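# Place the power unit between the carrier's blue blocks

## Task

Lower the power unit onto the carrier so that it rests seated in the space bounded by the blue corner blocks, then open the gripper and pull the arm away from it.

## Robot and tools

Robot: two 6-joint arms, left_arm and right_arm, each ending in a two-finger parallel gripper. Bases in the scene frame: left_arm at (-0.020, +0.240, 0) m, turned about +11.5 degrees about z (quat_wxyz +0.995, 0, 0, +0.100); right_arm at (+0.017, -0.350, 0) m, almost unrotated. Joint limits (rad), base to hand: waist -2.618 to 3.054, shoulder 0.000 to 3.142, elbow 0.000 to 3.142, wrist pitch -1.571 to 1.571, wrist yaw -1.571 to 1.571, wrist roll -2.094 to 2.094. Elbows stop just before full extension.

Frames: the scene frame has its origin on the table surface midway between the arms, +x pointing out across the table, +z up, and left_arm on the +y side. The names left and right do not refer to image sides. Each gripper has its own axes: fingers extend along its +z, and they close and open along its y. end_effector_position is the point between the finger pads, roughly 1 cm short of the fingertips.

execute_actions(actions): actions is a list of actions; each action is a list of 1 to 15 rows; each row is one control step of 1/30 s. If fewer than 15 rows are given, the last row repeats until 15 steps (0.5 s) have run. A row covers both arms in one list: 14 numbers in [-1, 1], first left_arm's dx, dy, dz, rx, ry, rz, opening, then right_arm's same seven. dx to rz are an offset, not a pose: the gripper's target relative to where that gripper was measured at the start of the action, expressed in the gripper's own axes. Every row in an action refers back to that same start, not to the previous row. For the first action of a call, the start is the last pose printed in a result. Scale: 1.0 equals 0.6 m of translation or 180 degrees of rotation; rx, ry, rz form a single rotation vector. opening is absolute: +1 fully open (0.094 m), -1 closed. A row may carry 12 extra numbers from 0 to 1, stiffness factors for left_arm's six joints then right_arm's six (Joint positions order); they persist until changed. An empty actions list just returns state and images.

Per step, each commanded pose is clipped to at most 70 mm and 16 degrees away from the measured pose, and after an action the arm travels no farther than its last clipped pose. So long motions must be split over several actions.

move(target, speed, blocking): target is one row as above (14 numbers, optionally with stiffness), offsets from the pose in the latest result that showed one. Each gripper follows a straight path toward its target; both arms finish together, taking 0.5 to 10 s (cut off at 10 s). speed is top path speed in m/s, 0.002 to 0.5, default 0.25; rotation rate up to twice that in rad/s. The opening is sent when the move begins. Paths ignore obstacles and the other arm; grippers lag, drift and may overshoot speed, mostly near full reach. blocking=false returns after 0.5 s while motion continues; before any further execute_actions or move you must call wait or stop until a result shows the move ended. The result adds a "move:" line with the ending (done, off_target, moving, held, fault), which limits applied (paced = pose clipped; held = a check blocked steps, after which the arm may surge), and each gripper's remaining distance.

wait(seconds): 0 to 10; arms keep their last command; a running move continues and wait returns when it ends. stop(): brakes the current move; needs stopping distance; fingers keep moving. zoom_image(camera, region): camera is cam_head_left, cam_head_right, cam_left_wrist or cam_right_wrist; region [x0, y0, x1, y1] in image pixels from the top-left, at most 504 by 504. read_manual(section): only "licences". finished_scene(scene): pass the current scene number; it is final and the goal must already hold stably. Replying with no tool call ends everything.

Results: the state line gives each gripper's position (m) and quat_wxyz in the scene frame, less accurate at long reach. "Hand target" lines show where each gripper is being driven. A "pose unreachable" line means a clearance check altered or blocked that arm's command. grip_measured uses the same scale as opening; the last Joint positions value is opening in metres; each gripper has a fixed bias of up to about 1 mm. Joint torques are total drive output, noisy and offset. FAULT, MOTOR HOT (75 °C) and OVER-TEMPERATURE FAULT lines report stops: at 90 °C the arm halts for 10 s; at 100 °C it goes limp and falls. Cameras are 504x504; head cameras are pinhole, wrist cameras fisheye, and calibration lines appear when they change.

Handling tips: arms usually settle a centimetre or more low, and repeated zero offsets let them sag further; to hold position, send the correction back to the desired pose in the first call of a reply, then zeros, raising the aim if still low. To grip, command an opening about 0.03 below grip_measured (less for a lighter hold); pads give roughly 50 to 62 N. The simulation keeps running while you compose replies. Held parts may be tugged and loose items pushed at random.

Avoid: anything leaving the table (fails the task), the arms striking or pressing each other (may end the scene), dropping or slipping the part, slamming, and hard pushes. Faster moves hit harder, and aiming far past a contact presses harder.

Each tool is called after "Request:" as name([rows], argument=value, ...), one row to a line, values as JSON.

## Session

Request:
execute_actions(actions=[])

Scene clock: 0.00 s.
left_arm: end_effector_position=(+0.2892, +0.1723, +0.1048) grip_measured=+1.000 end_effector_quat_wxyz=(+0.497, -0.583, +0.602, -0.224) | right_arm: end_effector_position=(+0.5603, -0.5520, +0.2317) grip_measured=+1.000 end_effector_quat_wxyz=(+0.503, +0.045, +0.806, +0.309)
Joint positions: left_arm=[-0.874  1.267  0.399  0.164 -0.894 -1.777  0.094] | right_arm=[-0.624  2.202  1.944 -0.372 -1.031  0.047  0.094]
Joint velocities: left_arm=[ 0.007  0.007  0.017 -0.081  0.007 -0.081  0.   ] | right_arm=[-0.017 -0.022  0.007  0.051 -0.007  0.037  0.   ]
Joint torques (N m, as the arm reports them, + toward a larger angle): no reading
Motor temperatures (°C, as the motors report them): left_arm=[22 26 26 22 23 23] | right_arm=[21 26 24 25 23 23]
Hand target (left_arm): +0.290, +0.173, +0.109; -0.502, +0.583, -0.599, +0.222
Hand target (right_arm): +0.559, -0.551, +0.234; +0.502, +0.043, +0.806, +0.311
Joint stiffness scale: left_arm=[1. 1. 1. 1. 1. 1.] | right_arm=[1. 1. 1. 1. 1. 1.]
camera_calibration (this result's frames):
cam_left_wrist: T_world_to_cam=[[0.476657, -0.148862, 0.866394, -0.197184], [-0.394512, -0.916963, 0.0594946, 0.306161], [0.785594, -0.370161, -0.495805, -0.00744229], [0, 0, 0, 1]] pos_world=[0.22062, 0.24863, 0.148934]
cam_right_wrist: T_world_to_cam=[[0.108546, -0.677098, -0.727844, -0.257434], [-0.938504, 0.171606, -0.299604, 0.705005], [0.327763, 0.715605, -0.616831, 0.476396], [0, 0, 0, 1]] pos_world=[0.533448, -0.636202, 0.317706]

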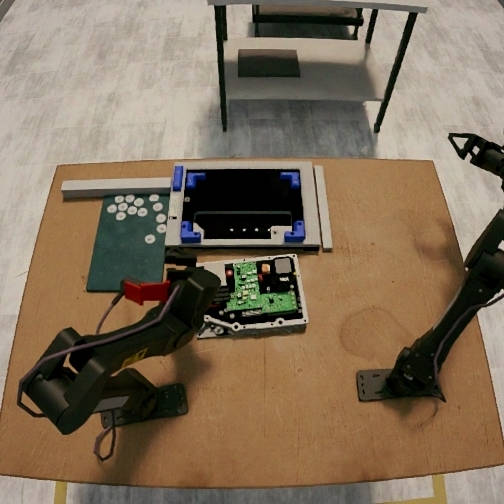

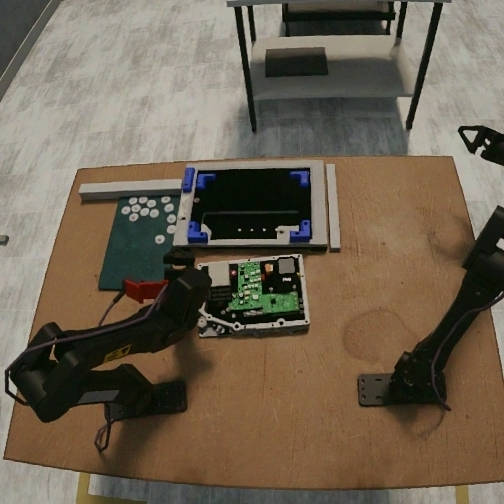

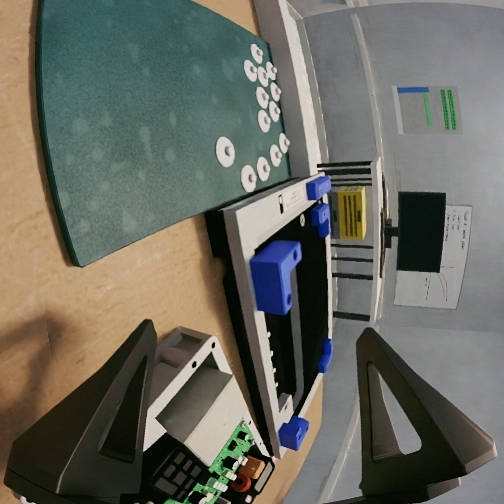

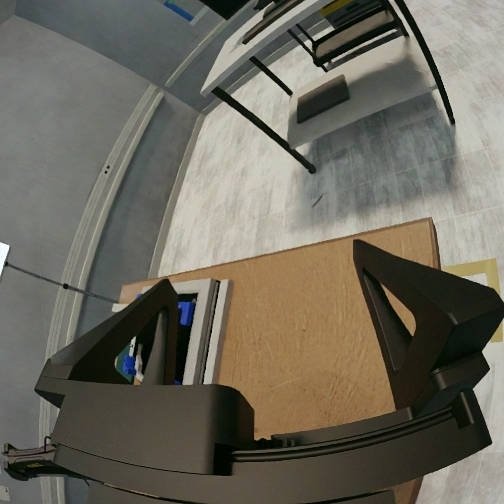

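Request:
move(target=[0.065,-0.039,-0.035,-0.084,0.24,0.419,-0.5,0.67,0.568,-0.053,0.173,0.218,-0.093,-0.5], speed=0.3)

Scene clock: 11.43 s.
left_arm: end_effector_position=(+0.2833, +0.1255, +0.1105) grip_measured=-0.497 end_effector_quat_wxyz=(+0.210, -0.041, +0.977, +0.011) | right_arm: end_effector_position=(+0.2500, -0.1469, +0.0968) grip_measured=-0.498 end_effector_quat_wxyz=(+0.228, -0.051, +0.972, +0.000)
Joint positions: left_arm=[-0.69   1.446  1.038 -0.803 -0.23  -0.533  0.024] | right_arm=[ 0.91   1.433  0.965 -0.789  0.343  0.75   0.024]
Joint velocities: left_arm=[-0.007 -0.002 -0.002 -0.066  0.022 -0.037 -0.   ] | right_arm=[ 0.007  0.017 -0.007 -0.081 -0.037  0.051  0.   ]
Joint torques (N m, as the arm reports them, + toward a larger angle): left_arm=[ 0.65 -4.52  9.16  0.73 -0.1   0.03] | right_arm=[ 0.29 -3.8   9.29  0.75  0.38  0.02]
Motor temperatures (°C, as the motors report them): left_arm=[22 26 28 23 24 23] | right_arm=[21 30 26 27 23 23]
Hand target (left_arm): +0.290, +0.125, +0.119; +0.217, -0.043, +0.975, +0.008
Hand target (right_arm): +0.251, -0.148, +0.099; +0.229, -0.047, +0.972, -0.011
Off the commanded pose (left_arm): 0.011 m, 1 deg.
Off the commanded pose (right_arm): 0.018 m, 2 deg.
Joint stiffness scale: left_arm=[1. 1. 1. 1. 1. 1.] | right_arm=[1. 1. 1. 1. 1. 1.]
move: off_target (left_arm, right_arm)
camera_calibration (this result's frames):
cam_left_wrist: T_world_to_cam=[[0.15487, -0.98785, 0.0129228, 0.0844651], [-0.949555, -0.14523, 0.277944, 0.296853], [-0.272691, -0.0553161, -0.96051, 0.294365], [0, 0, 0, 1]] pos_world=[0.349068, 0.142834, 0.19914]
cam_right_wrist: T_world_to_cam=[[-0.131512, -0.986571, -0.0968608, -0.0941405], [-0.971223, 0.108658, 0.211942, 0.253264], [-0.198571, 0.121946, -0.97247, 0.283776], [0, 0, 0, 1]] pos_world=[0.289945, -0.155001, 0.213168]

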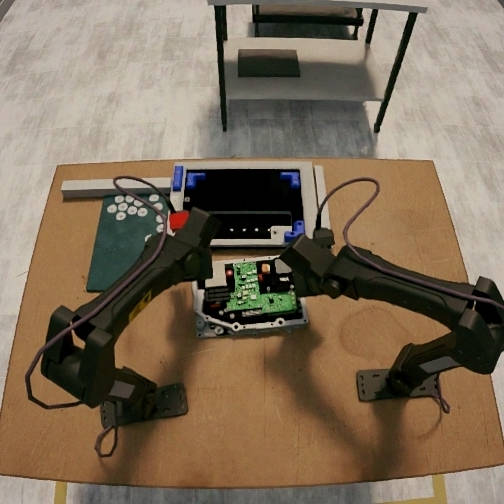

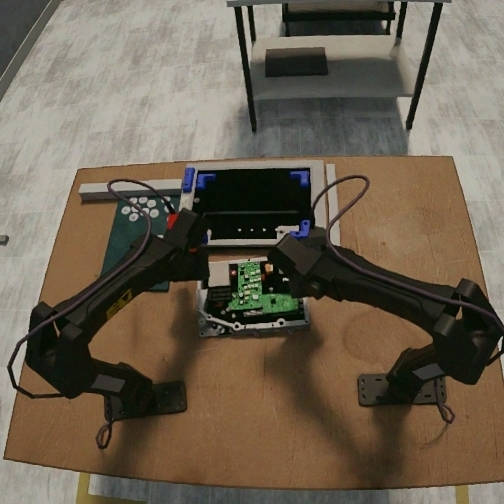

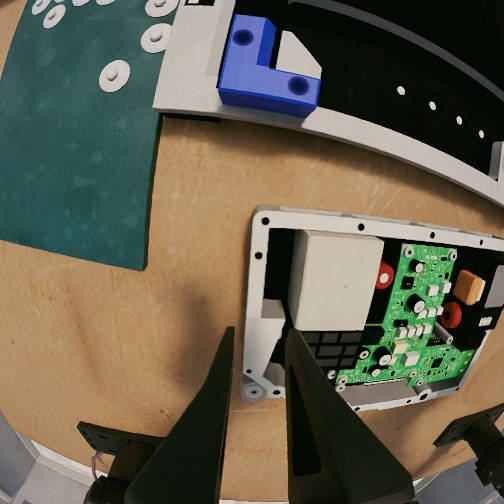

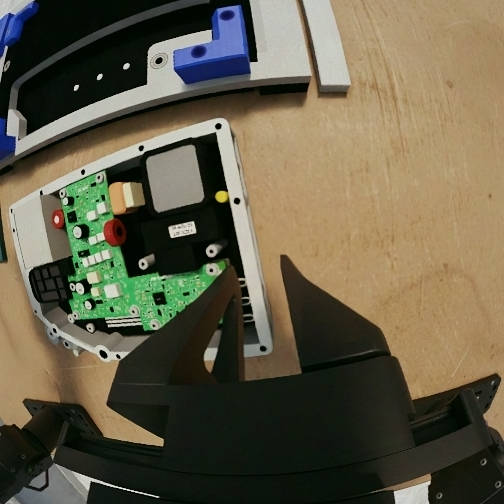

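Request:
move(target=[0.053,0.006,0.135,0,0,0,-0.5,0.049,0.009,0.118,0,0,0,-0.5], speed=0.06)

Scene clock: 17.63 s.
left_arm: end_effector_position=(+0.2881, +0.1266, +0.0285) grip_measured=-0.497 end_effector_quat_wxyz=(+0.214, -0.039, +0.976, +0.010) | right_arm: end_effector_position=(+0.2557, -0.1389, +0.0275) grip_measured=-0.498 end_effector_quat_wxyz=(+0.233, -0.048, +0.971, +0.007)
Joint positions: left_arm=[-0.677  1.568  0.802 -0.433 -0.224 -0.515  0.024] | right_arm=[ 0.91   1.569  0.788 -0.46   0.34   0.753  0.024]
Joint velocities: left_arm=[-0.002  0.012 -0.002 -0.007  0.007 -0.051 -0.001] | right_arm=[-0.002 -0.002 -0.007 -0.037 -0.022 -0.037 -0.001]
Joint torques (N m, as the arm reports them, + toward a larger angle): left_arm=[ 0.77 -5.    4.61  0.98 -0.11  0.02] | right_arm=[-0.19 -4.61  5.47  1.12  0.22 -0.02]
Motor temperatures (°C, as the motors report them): left_arm=[22 26 29 23 23 23] | right_arm=[21 29 27 27 23 23]
Hand target (left_arm): +0.287, +0.130, +0.023; +0.211, -0.041, +0.977, +0.012
Hand target (right_arm): +0.254, -0.143, +0.021; +0.228, -0.051, +0.972, +0.000
Off the commanded pose (left_arm): 0.006 m, 0 deg.
Off the commanded pose (right_arm): 0.008 m, 1 deg.
Joint stiffness scale: left_arm=[1. 1. 1. 1. 1. 1.] | right_arm=[1. 1. 1. 1. 1. 1.]
move: done
camera_calibration (this result's frames):
cam_left_wrist: T_world_to_cam=[[0.150137, -0.988528, 0.0164638, 0.0872369], [-0.951965, -0.140049, 0.272303, 0.324534], [-0.266873, -0.0565557, -0.962071, 0.215479], [0, 0, 0, 1]] pos_world=[0.353353, 0.143873, 0.117498]
cam_right_wrist: T_world_to_cam=[[-0.132331, -0.984795, -0.112548, -0.0913697], [-0.972678, 0.107166, 0.205944, 0.272966], [-0.190751, 0.136725, -0.97207, 0.216574], [0, 0, 0, 1]] pos_world=[0.294729, -0.148844, 0.144026]

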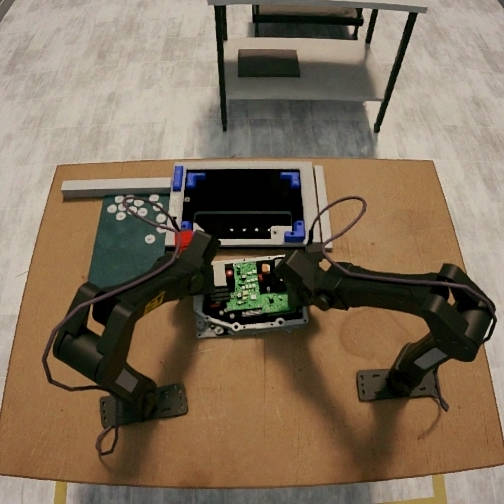

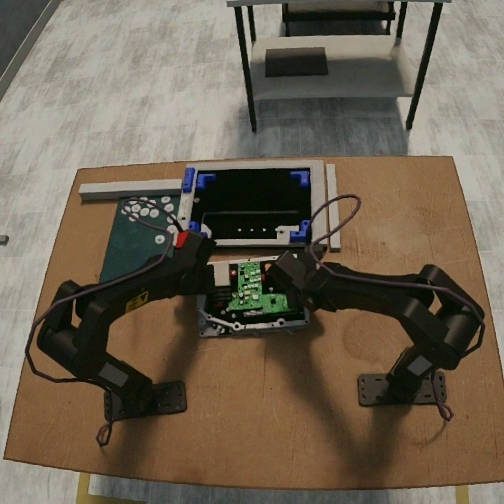

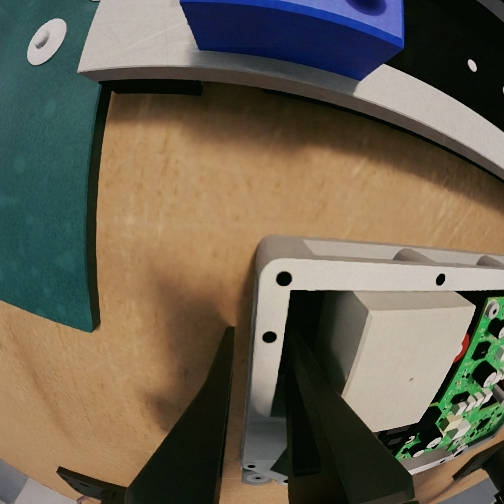

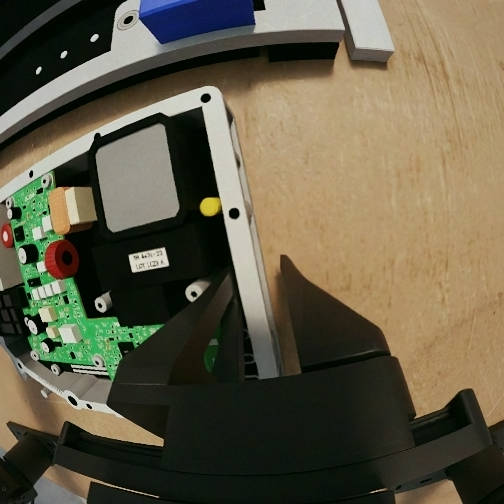

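Both tips are clearly inside.

Request:
execute_actions([
  [[0,0,0,0,0,0,-0.7,0,0.006,0,0,0,0,-0.7]],
  [[0,0,0,0,0,0,-0.9,0,0.003,0,0,0,0,-0.9]],
])

Request:
move(target=[-0.14,0,-0.23,0,-0.035,0,-0.9,-0.15,0,-0.223,0,-0.035,0,-0.9], speed=0.08)

Scene clock: 21.77 s.
left_arm: end_effector_position=(+0.2882, +0.1252, +0.0285) grip_measured=-0.801 end_effector_quat_wxyz=(+0.213, -0.044, +0.976, +0.005) | right_arm: end_effector_position=(+0.2552, -0.1343, +0.0278) grip_measured=-0.802 end_effector_quat_wxyz=(+0.233, -0.043, +0.971, +0.017)
Joint positions: left_arm=[-0.677  1.568  0.802 -0.431 -0.218 -0.526  0.009] | right_arm=[ 0.915  1.569  0.788 -0.448  0.331  0.767  0.009]
Joint velocities: left_arm=[-0.032 -0.007 -0.007 -0.007  0.066  0.051 -0.   ] | right_arm=[-0.002 -0.007  0.002 -0.022 -0.095  0.007  0.   ]
Joint torques (N m, as the arm reports them, + toward a larger angle): left_arm=[-0.01 -5.41  5.77  0.83 -0.2   0.07] | right_arm=[ 0.31 -5.08  7.24  0.96  0.27 -0.06]
Motor temperatures (°C, as the motors report them): left_arm=[22 26 29 23 23 23] | right_arm=[21 29 27 27 23 23]
Hand target (left_arm): +0.288, +0.126, +0.029; +0.214, -0.039, +0.976, +0.009
Hand target (right_arm): +0.255, -0.134, +0.028; +0.233, -0.049, +0.971, +0.012
Off the commanded pose (left_arm): 0.001 m, 1 deg.
Off the commanded pose (right_arm): 0.000 m, 1 deg.
Joint stiffness scale: left_arm=[1. 1. 1. 1. 1. 1.] | right_arm=[1. 1. 1. 1. 1. 1.]
camera_calibration (this result's frames):
cam_left_wrist: T_world_to_cam=[[0.157265, -0.98717, 0.0276415, 0.0833141], [-0.950879, -0.143808, 0.274132, 0.324523], [-0.26664, -0.069395, -0.961295, 0.216927], [0, 0, 0, 1]] pos_world=[0.353321, 0.143968, 0.117266]
cam_right_wrist: T_world_to_cam=[[-0.13701, -0.981461, -0.134026, -0.0846643], [-0.972058, 0.107179, 0.208844, 0.271645], [-0.190607, 0.158895, -0.968721, 0.219013], [0, 0, 0, 1]] pos_world=[0.2942, -0.147009, 0.144084]

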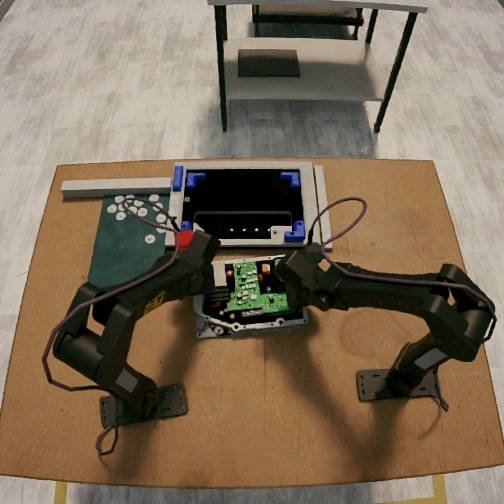

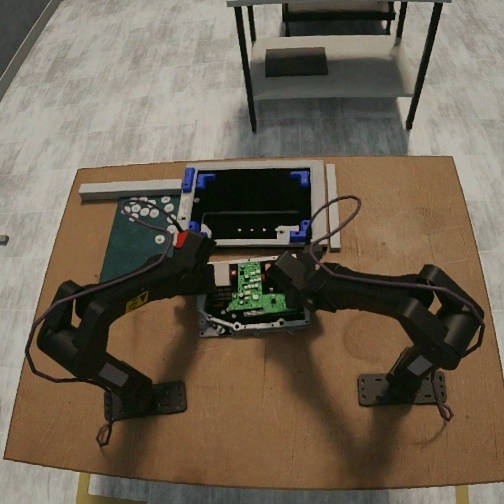

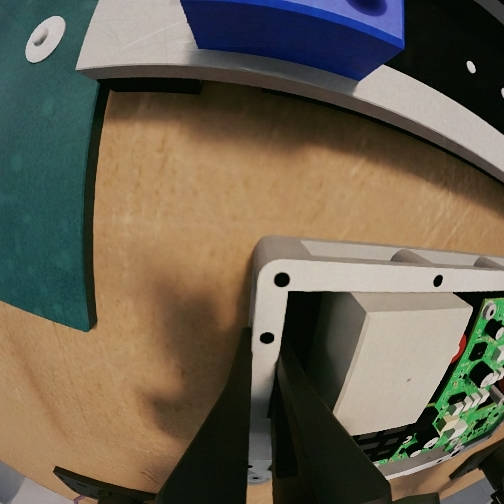

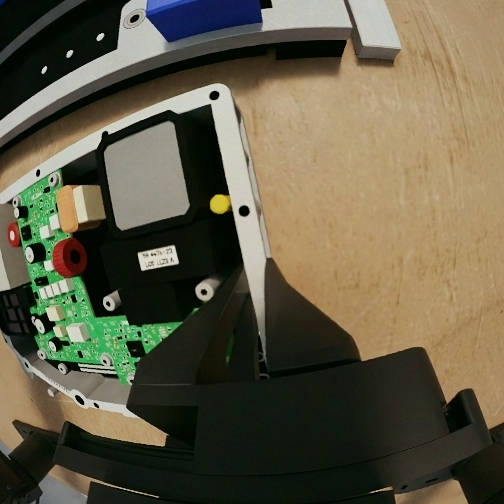

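Scene clock: 24.13 s.
left_arm: end_effector_position=(+0.2896, +0.1229, +0.1510) grip_measured=-0.801 end_effector_quat_wxyz=(+0.205, -0.044, +0.978, +0.004) | right_arm: end_effector_position=(+0.2601, -0.1364, +0.1499) grip_measured=-0.801 end_effector_quat_wxyz=(+0.230, -0.044, +0.972, +0.003)
Joint positions: left_arm=[-0.677  1.459  1.215 -0.967 -0.209 -0.529  0.009] | right_arm=[ 0.905  1.459  1.199 -0.989  0.342  0.757  0.009]
Joint velocities: left_arm=[ 0.007  0.002 -0.007 -0.066  0.051 -0.022 -0.   ] | right_arm=[-0.002 -0.017 -0.012  0.066  0.007 -0.051 -0.001]
Joint torques (N m, as the arm reports them, + toward a larger angle): left_arm=[ 0.24 -8.17 11.37  0.89 -0.86  0.22] | right_arm=[-0.45 -8.41 12.18  1.07  0.83 -0.28]
Motor temperatures (°C, as the motors report them): left_arm=[22 27 29 23 24 23] | right_arm=[21 29 28 27 23 23]
Hand target (left_arm): +0.305, +0.128, +0.189; +0.266, -0.045, +0.963, +0.007
Hand target (right_arm): +0.275, -0.136, +0.187; +0.285, -0.040, +0.957, +0.020
Off the commanded pose (left_arm): 0.042 m, 7 deg.
Off the commanded pose (right_arm): 0.041 m, 7 deg.
Joint stiffness scale: left_arm=[1. 1. 1. 1. 1. 1.] | right_arm=[1. 1. 1. 1. 1. 1.]
move: off_target (left_arm, right_arm)
camera_calibration (this result's frames):
cam_left_wrist: T_world_to_cam=[[0.157128, -0.987212, 0.0268856, 0.0775065], [-0.946531, -0.142774, 0.2893, 0.288267], [-0.281762, -0.0709051, -0.956861, 0.338844], [0, 0, 0, 1]] pos_world=[0.356149, 0.141698, 0.238747]
cam_right_wrist: T_world_to_cam=[[-0.142313, -0.984153, -0.105781, -0.0728945], [-0.970685, 0.11785, 0.209479, 0.252132], [-0.193693, 0.132492, -0.972075, 0.336216], [0, 0, 0, 1]] pos_world=[0.299489, -0.145999, 0.2663]

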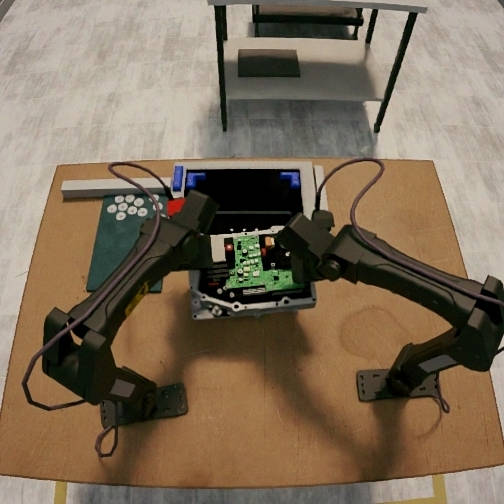

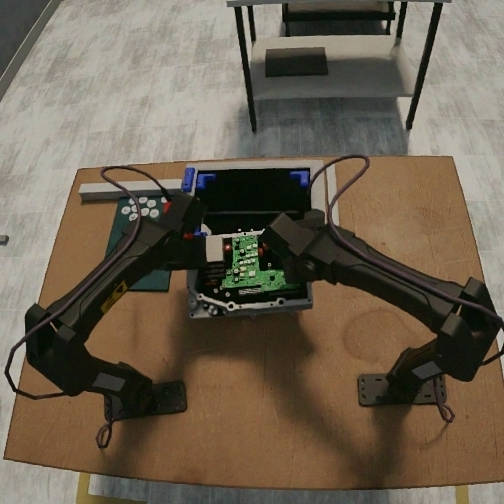

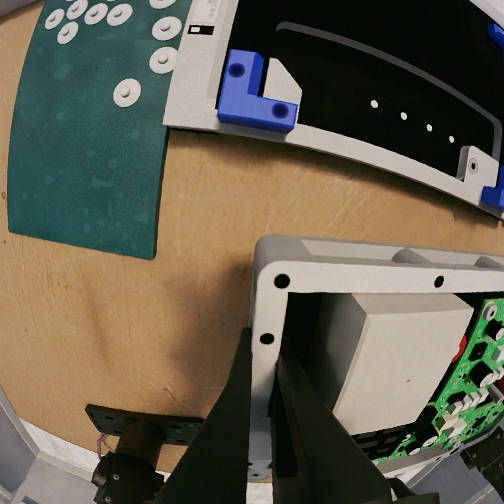

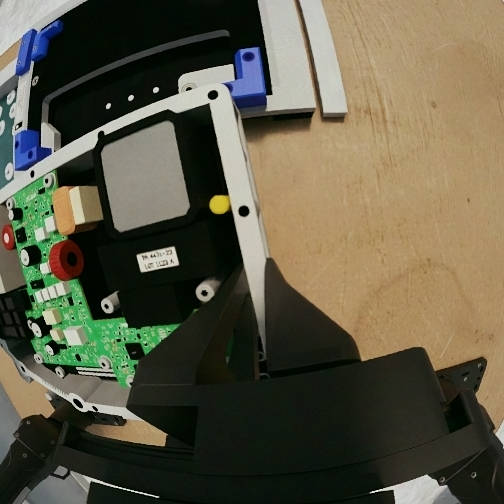

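Request:
move(target=[-0.44,-0.022,0.163,0.013,-0.052,0.028,-0.9,-0.395,-0.008,0.166,0.009,-0.047,0.028,-0.9], speed=0.11)

Request:
execute_actions([
  [[-0.054,0.005,-0.043,-0.003,-0.049,0,-0.9,-0.06,0.012,-0.038,-0.014,-0.049,0,-0.9]],
])

Scene clock: 32.90 s.
left_arm: end_effector_position=(+0.5470, +0.1342, +0.1110) grip_measured=-0.801 end_effector_quat_wxyz=(+0.211, +0.003, +0.977, -0.008) | right_arm: end_effector_position=(+0.4910, -0.1242, +0.1108) grip_measured=-0.802 end_effector_quat_wxyz=(+0.223, +0.004, +0.975, -0.020)
Joint positions: left_arm=[-0.407  2.491  2.486 -1.145 -0.068 -0.186  0.009] | right_arm=[ 0.53   2.232  2.03  -0.995  0.257  0.488  0.009]
Joint velocities: left_arm=[-0.002  0.017  0.012 -0.037  0.037  0.037 -0.001] | right_arm=[ 0.012  0.007  0.012 -0.022 -0.007 -0.037 -0.001]
Joint torques (N m, as the arm reports them, + toward a larger angle): left_arm=[ -0.01 -15.77  11.57   1.29  -0.53   0.14] | right_arm=[  0.4  -14.94  12.52   1.56   0.49  -0.19]
Motor temperatures (°C, as the motors report them): left_arm=[22 31 32 24 24 23] | right_arm=[21 31 32 27 23 23]
Hand target (left_arm): +0.565, +0.138, +0.166; +0.287, +0.003, +0.958, -0.001
Hand target (right_arm): +0.510, -0.116, +0.166; +0.297, +0.006, +0.955, +0.005
Off the commanded pose (left_arm): 0.061 m, 9 deg.
Off the commanded pose (right_arm): 0.062 m, 10 deg.
Joint stiffness scale: left_arm=[1. 1. 1. 1. 1. 1.] | right_arm=[1. 1. 1. 1. 1. 1.]
move: off_target (left_arm, right_arm)
camera_calibration (this result's frames):
cam_left_wrist: T_world_to_cam=[[0.0601769, -0.997643, 0.032971, 0.103145], [-0.959384, -0.0486858, 0.277872, 0.540791], [-0.275612, -0.0483534, -0.960052, 0.367868], [0, 0, 0, 1]] pos_world=[0.614008, 0.147019, 0.199501]
cam_right_wrist: T_world_to_cam=[[-0.245745, -0.966016, -0.0801464, 0.0180565], [-0.9497, 0.223386, 0.219472, 0.484722], [-0.19411, 0.130049, -0.972321, 0.341338], [0, 0, 0, 1]] pos_world=[0.531035, -0.135228, 0.226954]

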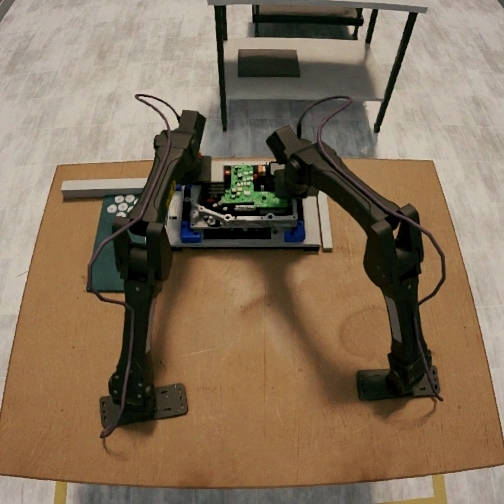

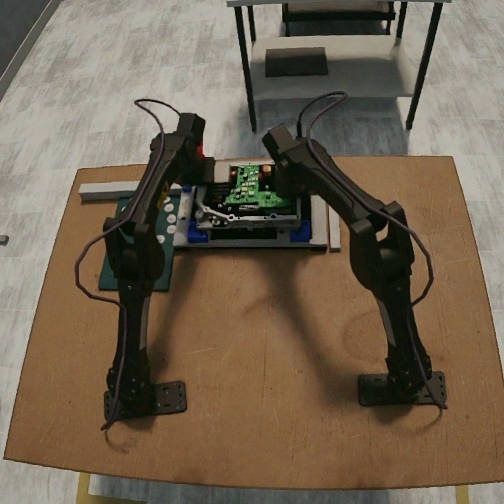

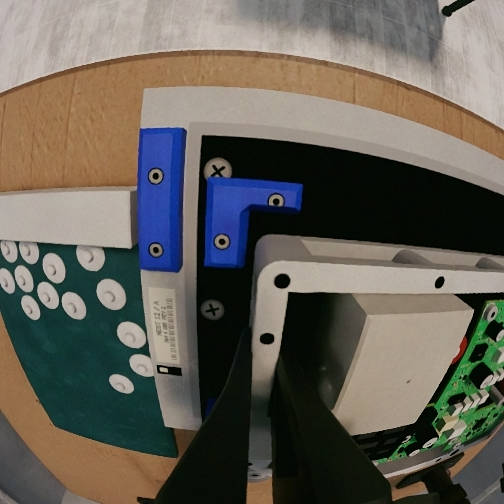

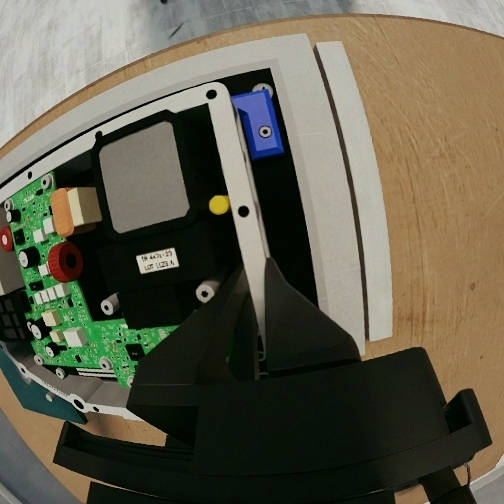

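Scene clock: 33.40 s.
left_arm: end_effector_position=(+0.5433, +0.1337, +0.0955) grip_measured=-0.801 end_effector_quat_wxyz=(+0.205, +0.001, +0.979, -0.011) | right_arm: end_effector_position=(+0.4878, -0.1245, +0.0965) grip_measured=-0.802 end_effector_quat_wxyz=(+0.215, -0.000, +0.976, -0.021)
Joint positions: left_arm=[-0.407  2.462  2.376 -1.076 -0.06  -0.193  0.009] | right_arm=[ 0.53   2.231  1.978 -0.956  0.25   0.483  0.009]
Joint velocities: left_arm=[-0.002 -0.012 -0.032  0.051 -0.051  0.007 -0.   ] | right_arm=[-0.002 -0.002 -0.007  0.037 -0.007 -0.007  0.   ]
Joint torques (N m, as the arm reports them, + toward a larger angle): left_arm=[ -0.02 -17.48   7.75   1.47  -0.51   0.13] | right_arm=[  0.09 -15.82   9.55   1.82   0.61  -0.25]
Motor temperatures (°C, as the motors report them): left_arm=[22 31 32 24 24 23] | right_arm=[21 32 32 27 23 23]
Hand target (left_arm): +0.562, +0.138, +0.149; +0.283, -0.000, +0.959, -0.003
Hand target (right_arm): +0.509, -0.118, +0.148; +0.294, +0.001, +0.956, +0.001
Off the commanded pose (left_arm): 0.057 m, 10 deg.
Off the commanded pose (right_arm): 0.057 m, 10 deg.
Joint stiffness scale: left_arm=[1. 1. 1. 1. 1. 1.] | right_arm=[1. 1. 1. 1. 1. 1.]
camera_calibration (this result's frames):
cam_left_wrist: T_world_to_cam=[[0.0636641, -0.997223, 0.0386364, 0.100852], [-0.955303, -0.0496971, 0.29142, 0.538135], [-0.288691, -0.0554625, -0.955815, 0.359598], [0, 0, 0, 1]] pos_world=[0.611474, 0.14726, 0.182989]
cam_right_wrist: T_world_to_cam=[[-0.239606, -0.968073, -0.0736471, 0.0119345], [-0.947893, 0.216856, 0.233393, 0.481897], [-0.209971, 0.125732, -0.969589, 0.333753], [0, 0, 0, 1]] pos_world=[0.529724, -0.134912, 0.212011]

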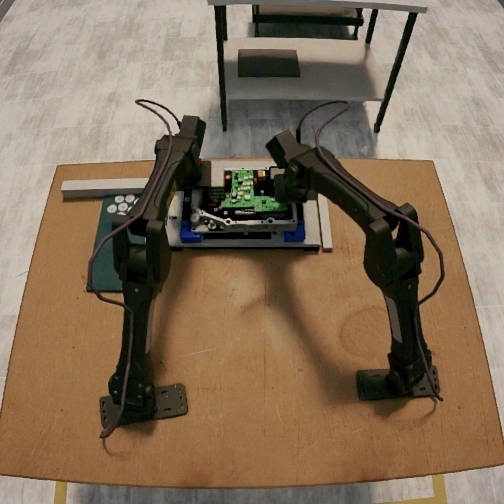

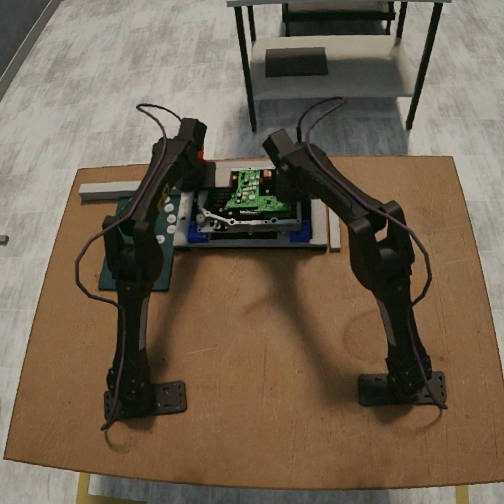

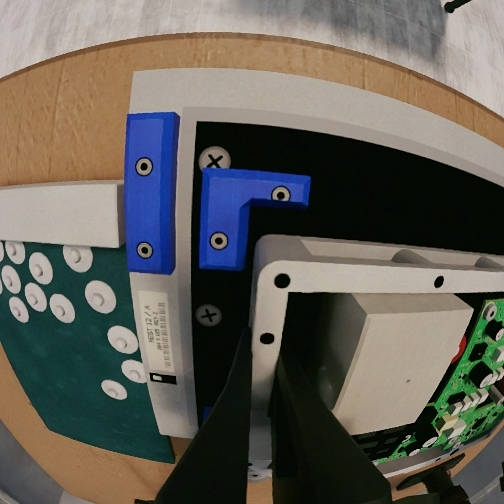

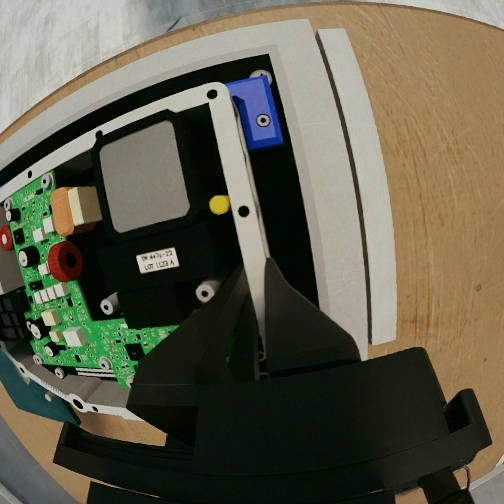

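Request:
execute_actions([
  [[-0.09,0.007,-0.055,-0.003,-0.054,0,-0.9,-0.08,0.013,-0.056,-0.014,-0.056,0,-0.9]],
  [[-0.075,0.007,-0.042,-0.003,-0.052,0,-0.9,-0.068,0.013,-0.043,-0.014,-0.054,0,-0.9]],
])

Scene clock: 38.17 s.
left_arm: end_effector_position=(+0.5524, +0.1305, +0.0856) grip_measured=-0.801 end_effector_quat_wxyz=(+0.204, +0.006, +0.979, -0.015) | right_arm: end_effector_position=(+0.4921, -0.1267, +0.0883) grip_measured=-0.802 end_effector_quat_wxyz=(+0.224, +0.003, +0.974, -0.023)
Joint positions: left_arm=[-0.406  2.526  2.454 -1.091 -0.049 -0.183  0.009] | right_arm=[ 0.527  2.231  1.938 -0.902  0.263  0.481  0.009]
Joint velocities: left_arm=[ 0.007 -0.012 -0.007  0.007 -0.022  0.022  0.001] | right_arm=[-0.002  0.012  0.002  0.037 -0.022 -0.007  0.   ]
Joint torques (N m, as the arm reports them, + toward a larger angle): left_arm=[  0.51 -16.34   9.26   1.6   -0.49   0.12] | right_arm=[  0.26 -15.75   9.39   1.92   0.47  -0.33]
Motor temperatures (°C, as the motors report them): left_arm=[22 38 32 24 24 23] | right_arm=[21 36 32 28 23 23]
Hand target (left_arm): +0.577, +0.137, +0.137; +0.284, +0.001, +0.959, -0.009
Hand target (right_arm): +0.513, -0.119, +0.140; +0.302, -0.001, +0.953, -0.001
Off the commanded pose (left_arm): 0.058 m, 10 deg.
Off the commanded pose (right_arm): 0.057 m, 10 deg.
Joint stiffness scale: left_arm=[1. 1. 1. 1. 1. 1.] | right_arm=[1. 1. 1. 1. 1. 1.]
camera_calibration (this result's frames):
cam_left_wrist: T_world_to_cam=[[0.0514473, -0.997689, 0.0443915, 0.103756], [-0.955194, -0.0361854, 0.293759, 0.547472], [-0.291473, -0.0575156, -0.954848, 0.354248], [0, 0, 0, 1]] pos_world=[0.620858, 0.143701, 0.172822]
cam_right_wrist: T_world_to_cam=[[-0.24408, -0.966919, -0.0741149, 0.012637], [-0.950714, 0.223517, 0.214903, 0.492188], [-0.191228, 0.122916, -0.973819, 0.317775], [0, 0, 0, 1]] pos_world=[0.531782, -0.136853, 0.204619]

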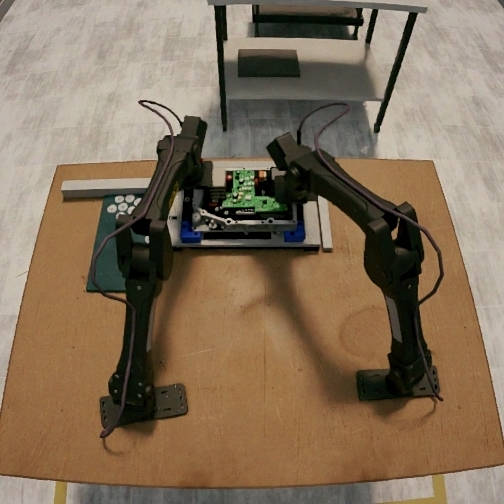

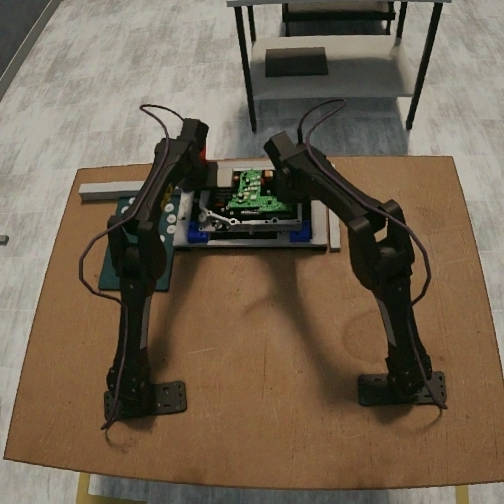

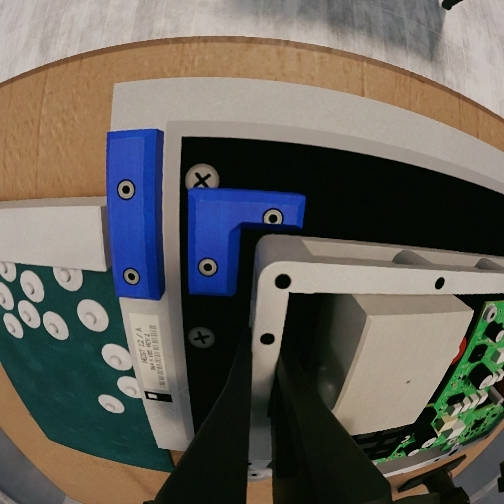

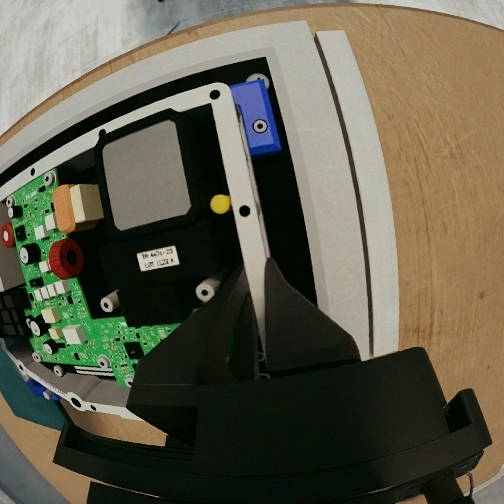

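Needs +y about 5 mm.

Request:
execute_actions([
  [[-0.07,0.022,-0.058,-0.004,-0.054,0,-0.9,-0.068,0.024,-0.056,-0.014,-0.053,0,-0.9]],
  [[-0.062,0.016,-0.048,-0.003,-0.052,0,-0.9,-0.062,0.019,-0.043,-0.014,-0.052,0,-0.9]],
])

Scene clock: 42.20 s.
left_arm: end_effector_position=(+0.5504, +0.1353, +0.0707) grip_measured=-0.801 end_effector_quat_wxyz=(+0.205, +0.004, +0.978, -0.026) | right_arm: end_effector_position=(+0.4913, -0.1225, +0.0788) grip_measured=-0.802 end_effector_quat_wxyz=(+0.229, -0.000, +0.973, -0.021)
Joint positions: left_arm=[-0.391  2.478  2.304 -0.981 -0.025 -0.178  0.009] | right_arm=[ 0.536  2.23   1.895 -0.851  0.266  0.482  0.009]
Joint velocities: left_arm=[ 0.002  0.002 -0.032 -0.007  0.066 -0.022  0.001] | right_arm=[ 0.012 -0.002 -0.012 -0.066  0.007  0.081 -0.001]
Joint torques (N m, as the arm reports them, + toward a larger angle): left_arm=[  0.76 -17.4    7.9    1.47  -0.49   0.15] | right_arm=[  0.77 -15.67   9.21   1.8    0.6   -0.24]
Motor temperatures (°C, as the motors report them): left_arm=[22 42 32 25 24 23] | right_arm=[21 39 32 28 23 23]
Hand target (left_arm): +0.571, +0.145, +0.124; +0.280, +0.002, +0.960, -0.016
Hand target (right_arm): +0.510, -0.113, +0.129; +0.303, -0.002, +0.953, -0.001
Off the commanded pose (left_arm): 0.058 m, 9 deg.
Off the commanded pose (right_arm): 0.055 m, 9 deg.
Joint stiffness scale: left_arm=[1. 1. 1. 1. 1. 1.] | right_arm=[1. 1. 1. 1. 1. 1.]
camera_calibration (this result's frames):
cam_left_wrist: T_world_to_cam=[[0.0521705, -0.996448, 0.0661039, 0.107185], [-0.956117, -0.0307296, 0.29137, 0.550102], [-0.288304, -0.078404, -0.954324, 0.340766], [0, 0, 0, 1]] pos_world=[0.618613, 0.150426, 0.157832]
cam_right_wrist: T_world_to_cam=[[-0.237289, -0.96821, -0.07914, 0.0127538], [-0.954076, 0.21694, 0.20658, 0.49403], [-0.182844, 0.124525, -0.975224, 0.304061], [0, 0, 0, 1]] pos_world=[0.529964, -0.13269, 0.19548]

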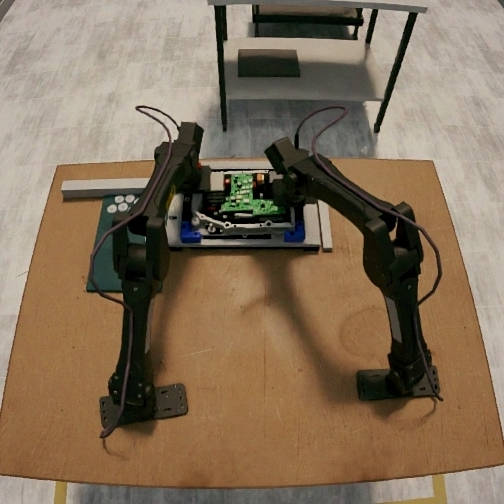

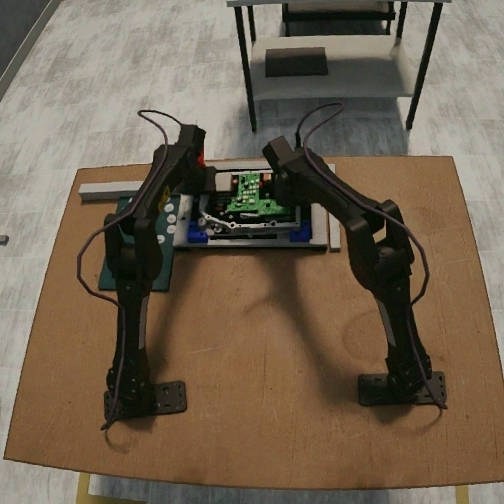

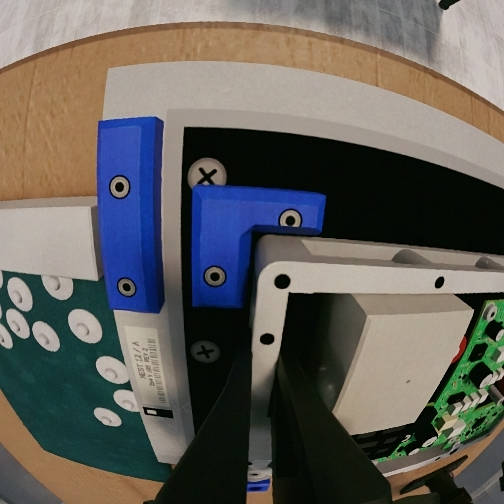

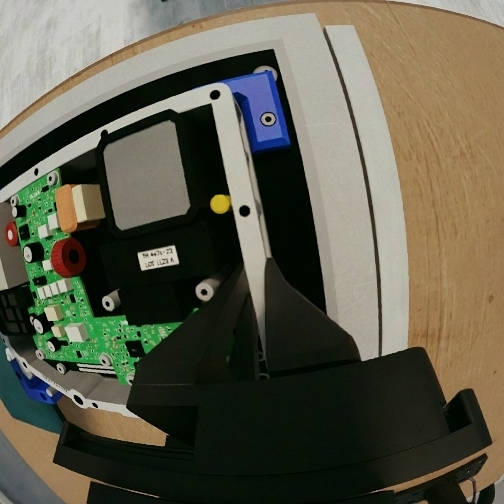

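Request:
execute_actions([
  [[-0.066,0.01,-0.06,-0.004,-0.05,0,-0.9,-0.054,0.012,-0.045,-0.012,-0.05,0,-0.9]],
  [[-0.055,0.008,-0.045,-0.003,-0.045,0,-0.9,-0.052,0.012,-0.042,-0.012,-0.048,0,-0.9]],
  [[-0.03,0.003,-0.02,0,-0.02,0,-0.9,-0.03,0.005,-0.02,0,-0.025,0,-0.9]],
  [[0,0,0,0,0,0,-0.9,0,0,0,0,0,0,-0.9]],
])

Request:
zoom_image(camera="cam_head_left", region=[160,150,330,260])

Scene clock: 47.47 s.
left_arm: end_effector_position=(+0.5499, +0.1346, +0.0675) grip_measured=-0.803 end_effector_quat_wxyz=(+0.215, +0.004, +0.976, -0.029) | right_arm: end_effector_position=(+0.4901, -0.1237, +0.0617) grip_measured=-0.802 end_effector_quat_wxyz=(+0.244, +0.008, +0.970, -0.011)
Joint positions: left_arm=[-0.392  2.444  2.222 -0.912 -0.023 -0.178  0.009] | right_arm=[ 0.535  2.202  1.767 -0.715  0.265  0.493  0.009]
Joint velocities: left_arm=[-0.017  0.002 -0.007  0.037  0.037 -0.007  0.   ] | right_arm=[ 0.022 -0.007  0.002  0.037 -0.037 -0.022 -0.001]
Joint torques (N m, as the arm reports them, + toward a larger angle): left_arm=[ -0.06 -12.37   6.6    0.95   0.    -0.02] | right_arm=[  0.04 -11.11   7.52   1.18   0.21  -0.04]
Motor temperatures (°C, as the motors report them): left_arm=[22 46 31 25 24 23] | right_arm=[21 41 32 28 23 23]
Hand target (left_arm): +0.550, +0.135, +0.069; +0.217, +0.004, +0.976, -0.028
Hand target (right_arm): +0.490, -0.124, +0.063; +0.246, +0.005, +0.969, -0.013
Off the commanded pose (left_arm): 0.001 m, 0 deg.
Off the commanded pose (right_arm): 0.001 m, 0 deg.
Joint stiffness scale: left_arm=[1. 1. 1. 1. 1. 1.] | right_arm=[1. 1. 1. 1. 1. 1.]
camera_calibration (this result's frames):
cam_left_wrist: T_world_to_cam=[[0.0493998, -0.996152, 0.0723879, 0.10786], [-0.961783, -0.0279018, 0.272386, 0.554535], [-0.269319, -0.0830773, -0.959461, 0.328036], [0, 0, 0, 1]] pos_world=[0.61636, 0.15017, 0.155882]
cam_right_wrist: T_world_to_cam=[[-0.244677, -0.96338, -0.109692, 0.015966], [-0.957738, 0.222486, 0.182311, 0.500631], [-0.151229, 0.149664, -0.977103, 0.275028], [0, 0, 0, 1]] pos_world=[0.524973, -0.137164, 0.179211]

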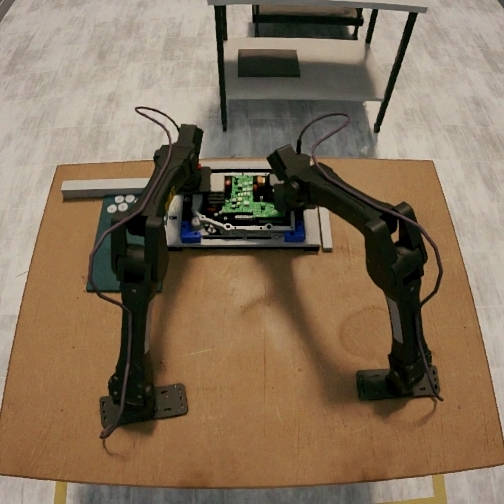

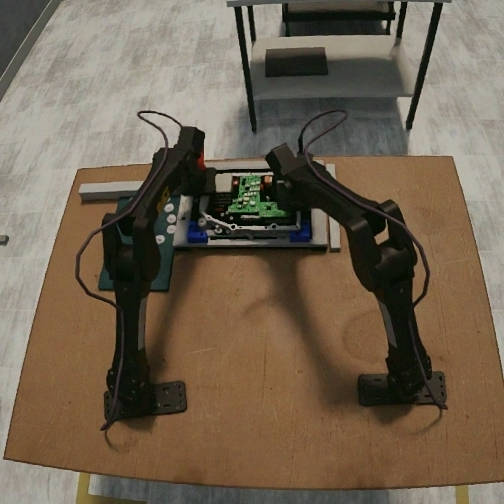

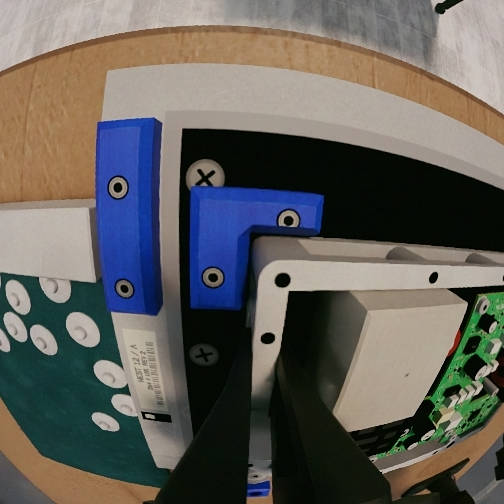

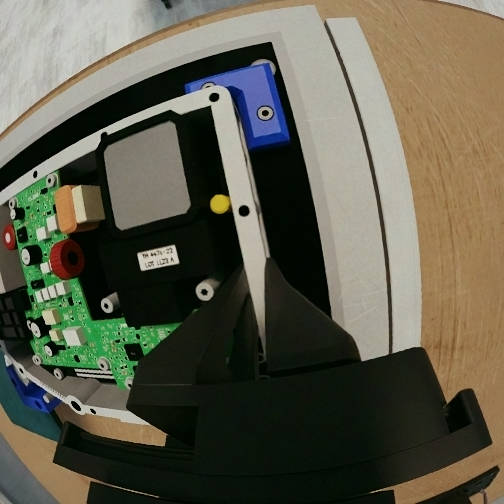

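Region (160, 150, 330, 260) of cam_head_left's 504x504 image, scaled by 2.965, with more detail than that image has; it fills the top 326 rows of this view, and the rest is white.

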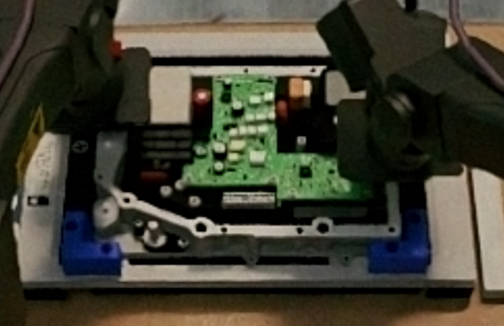

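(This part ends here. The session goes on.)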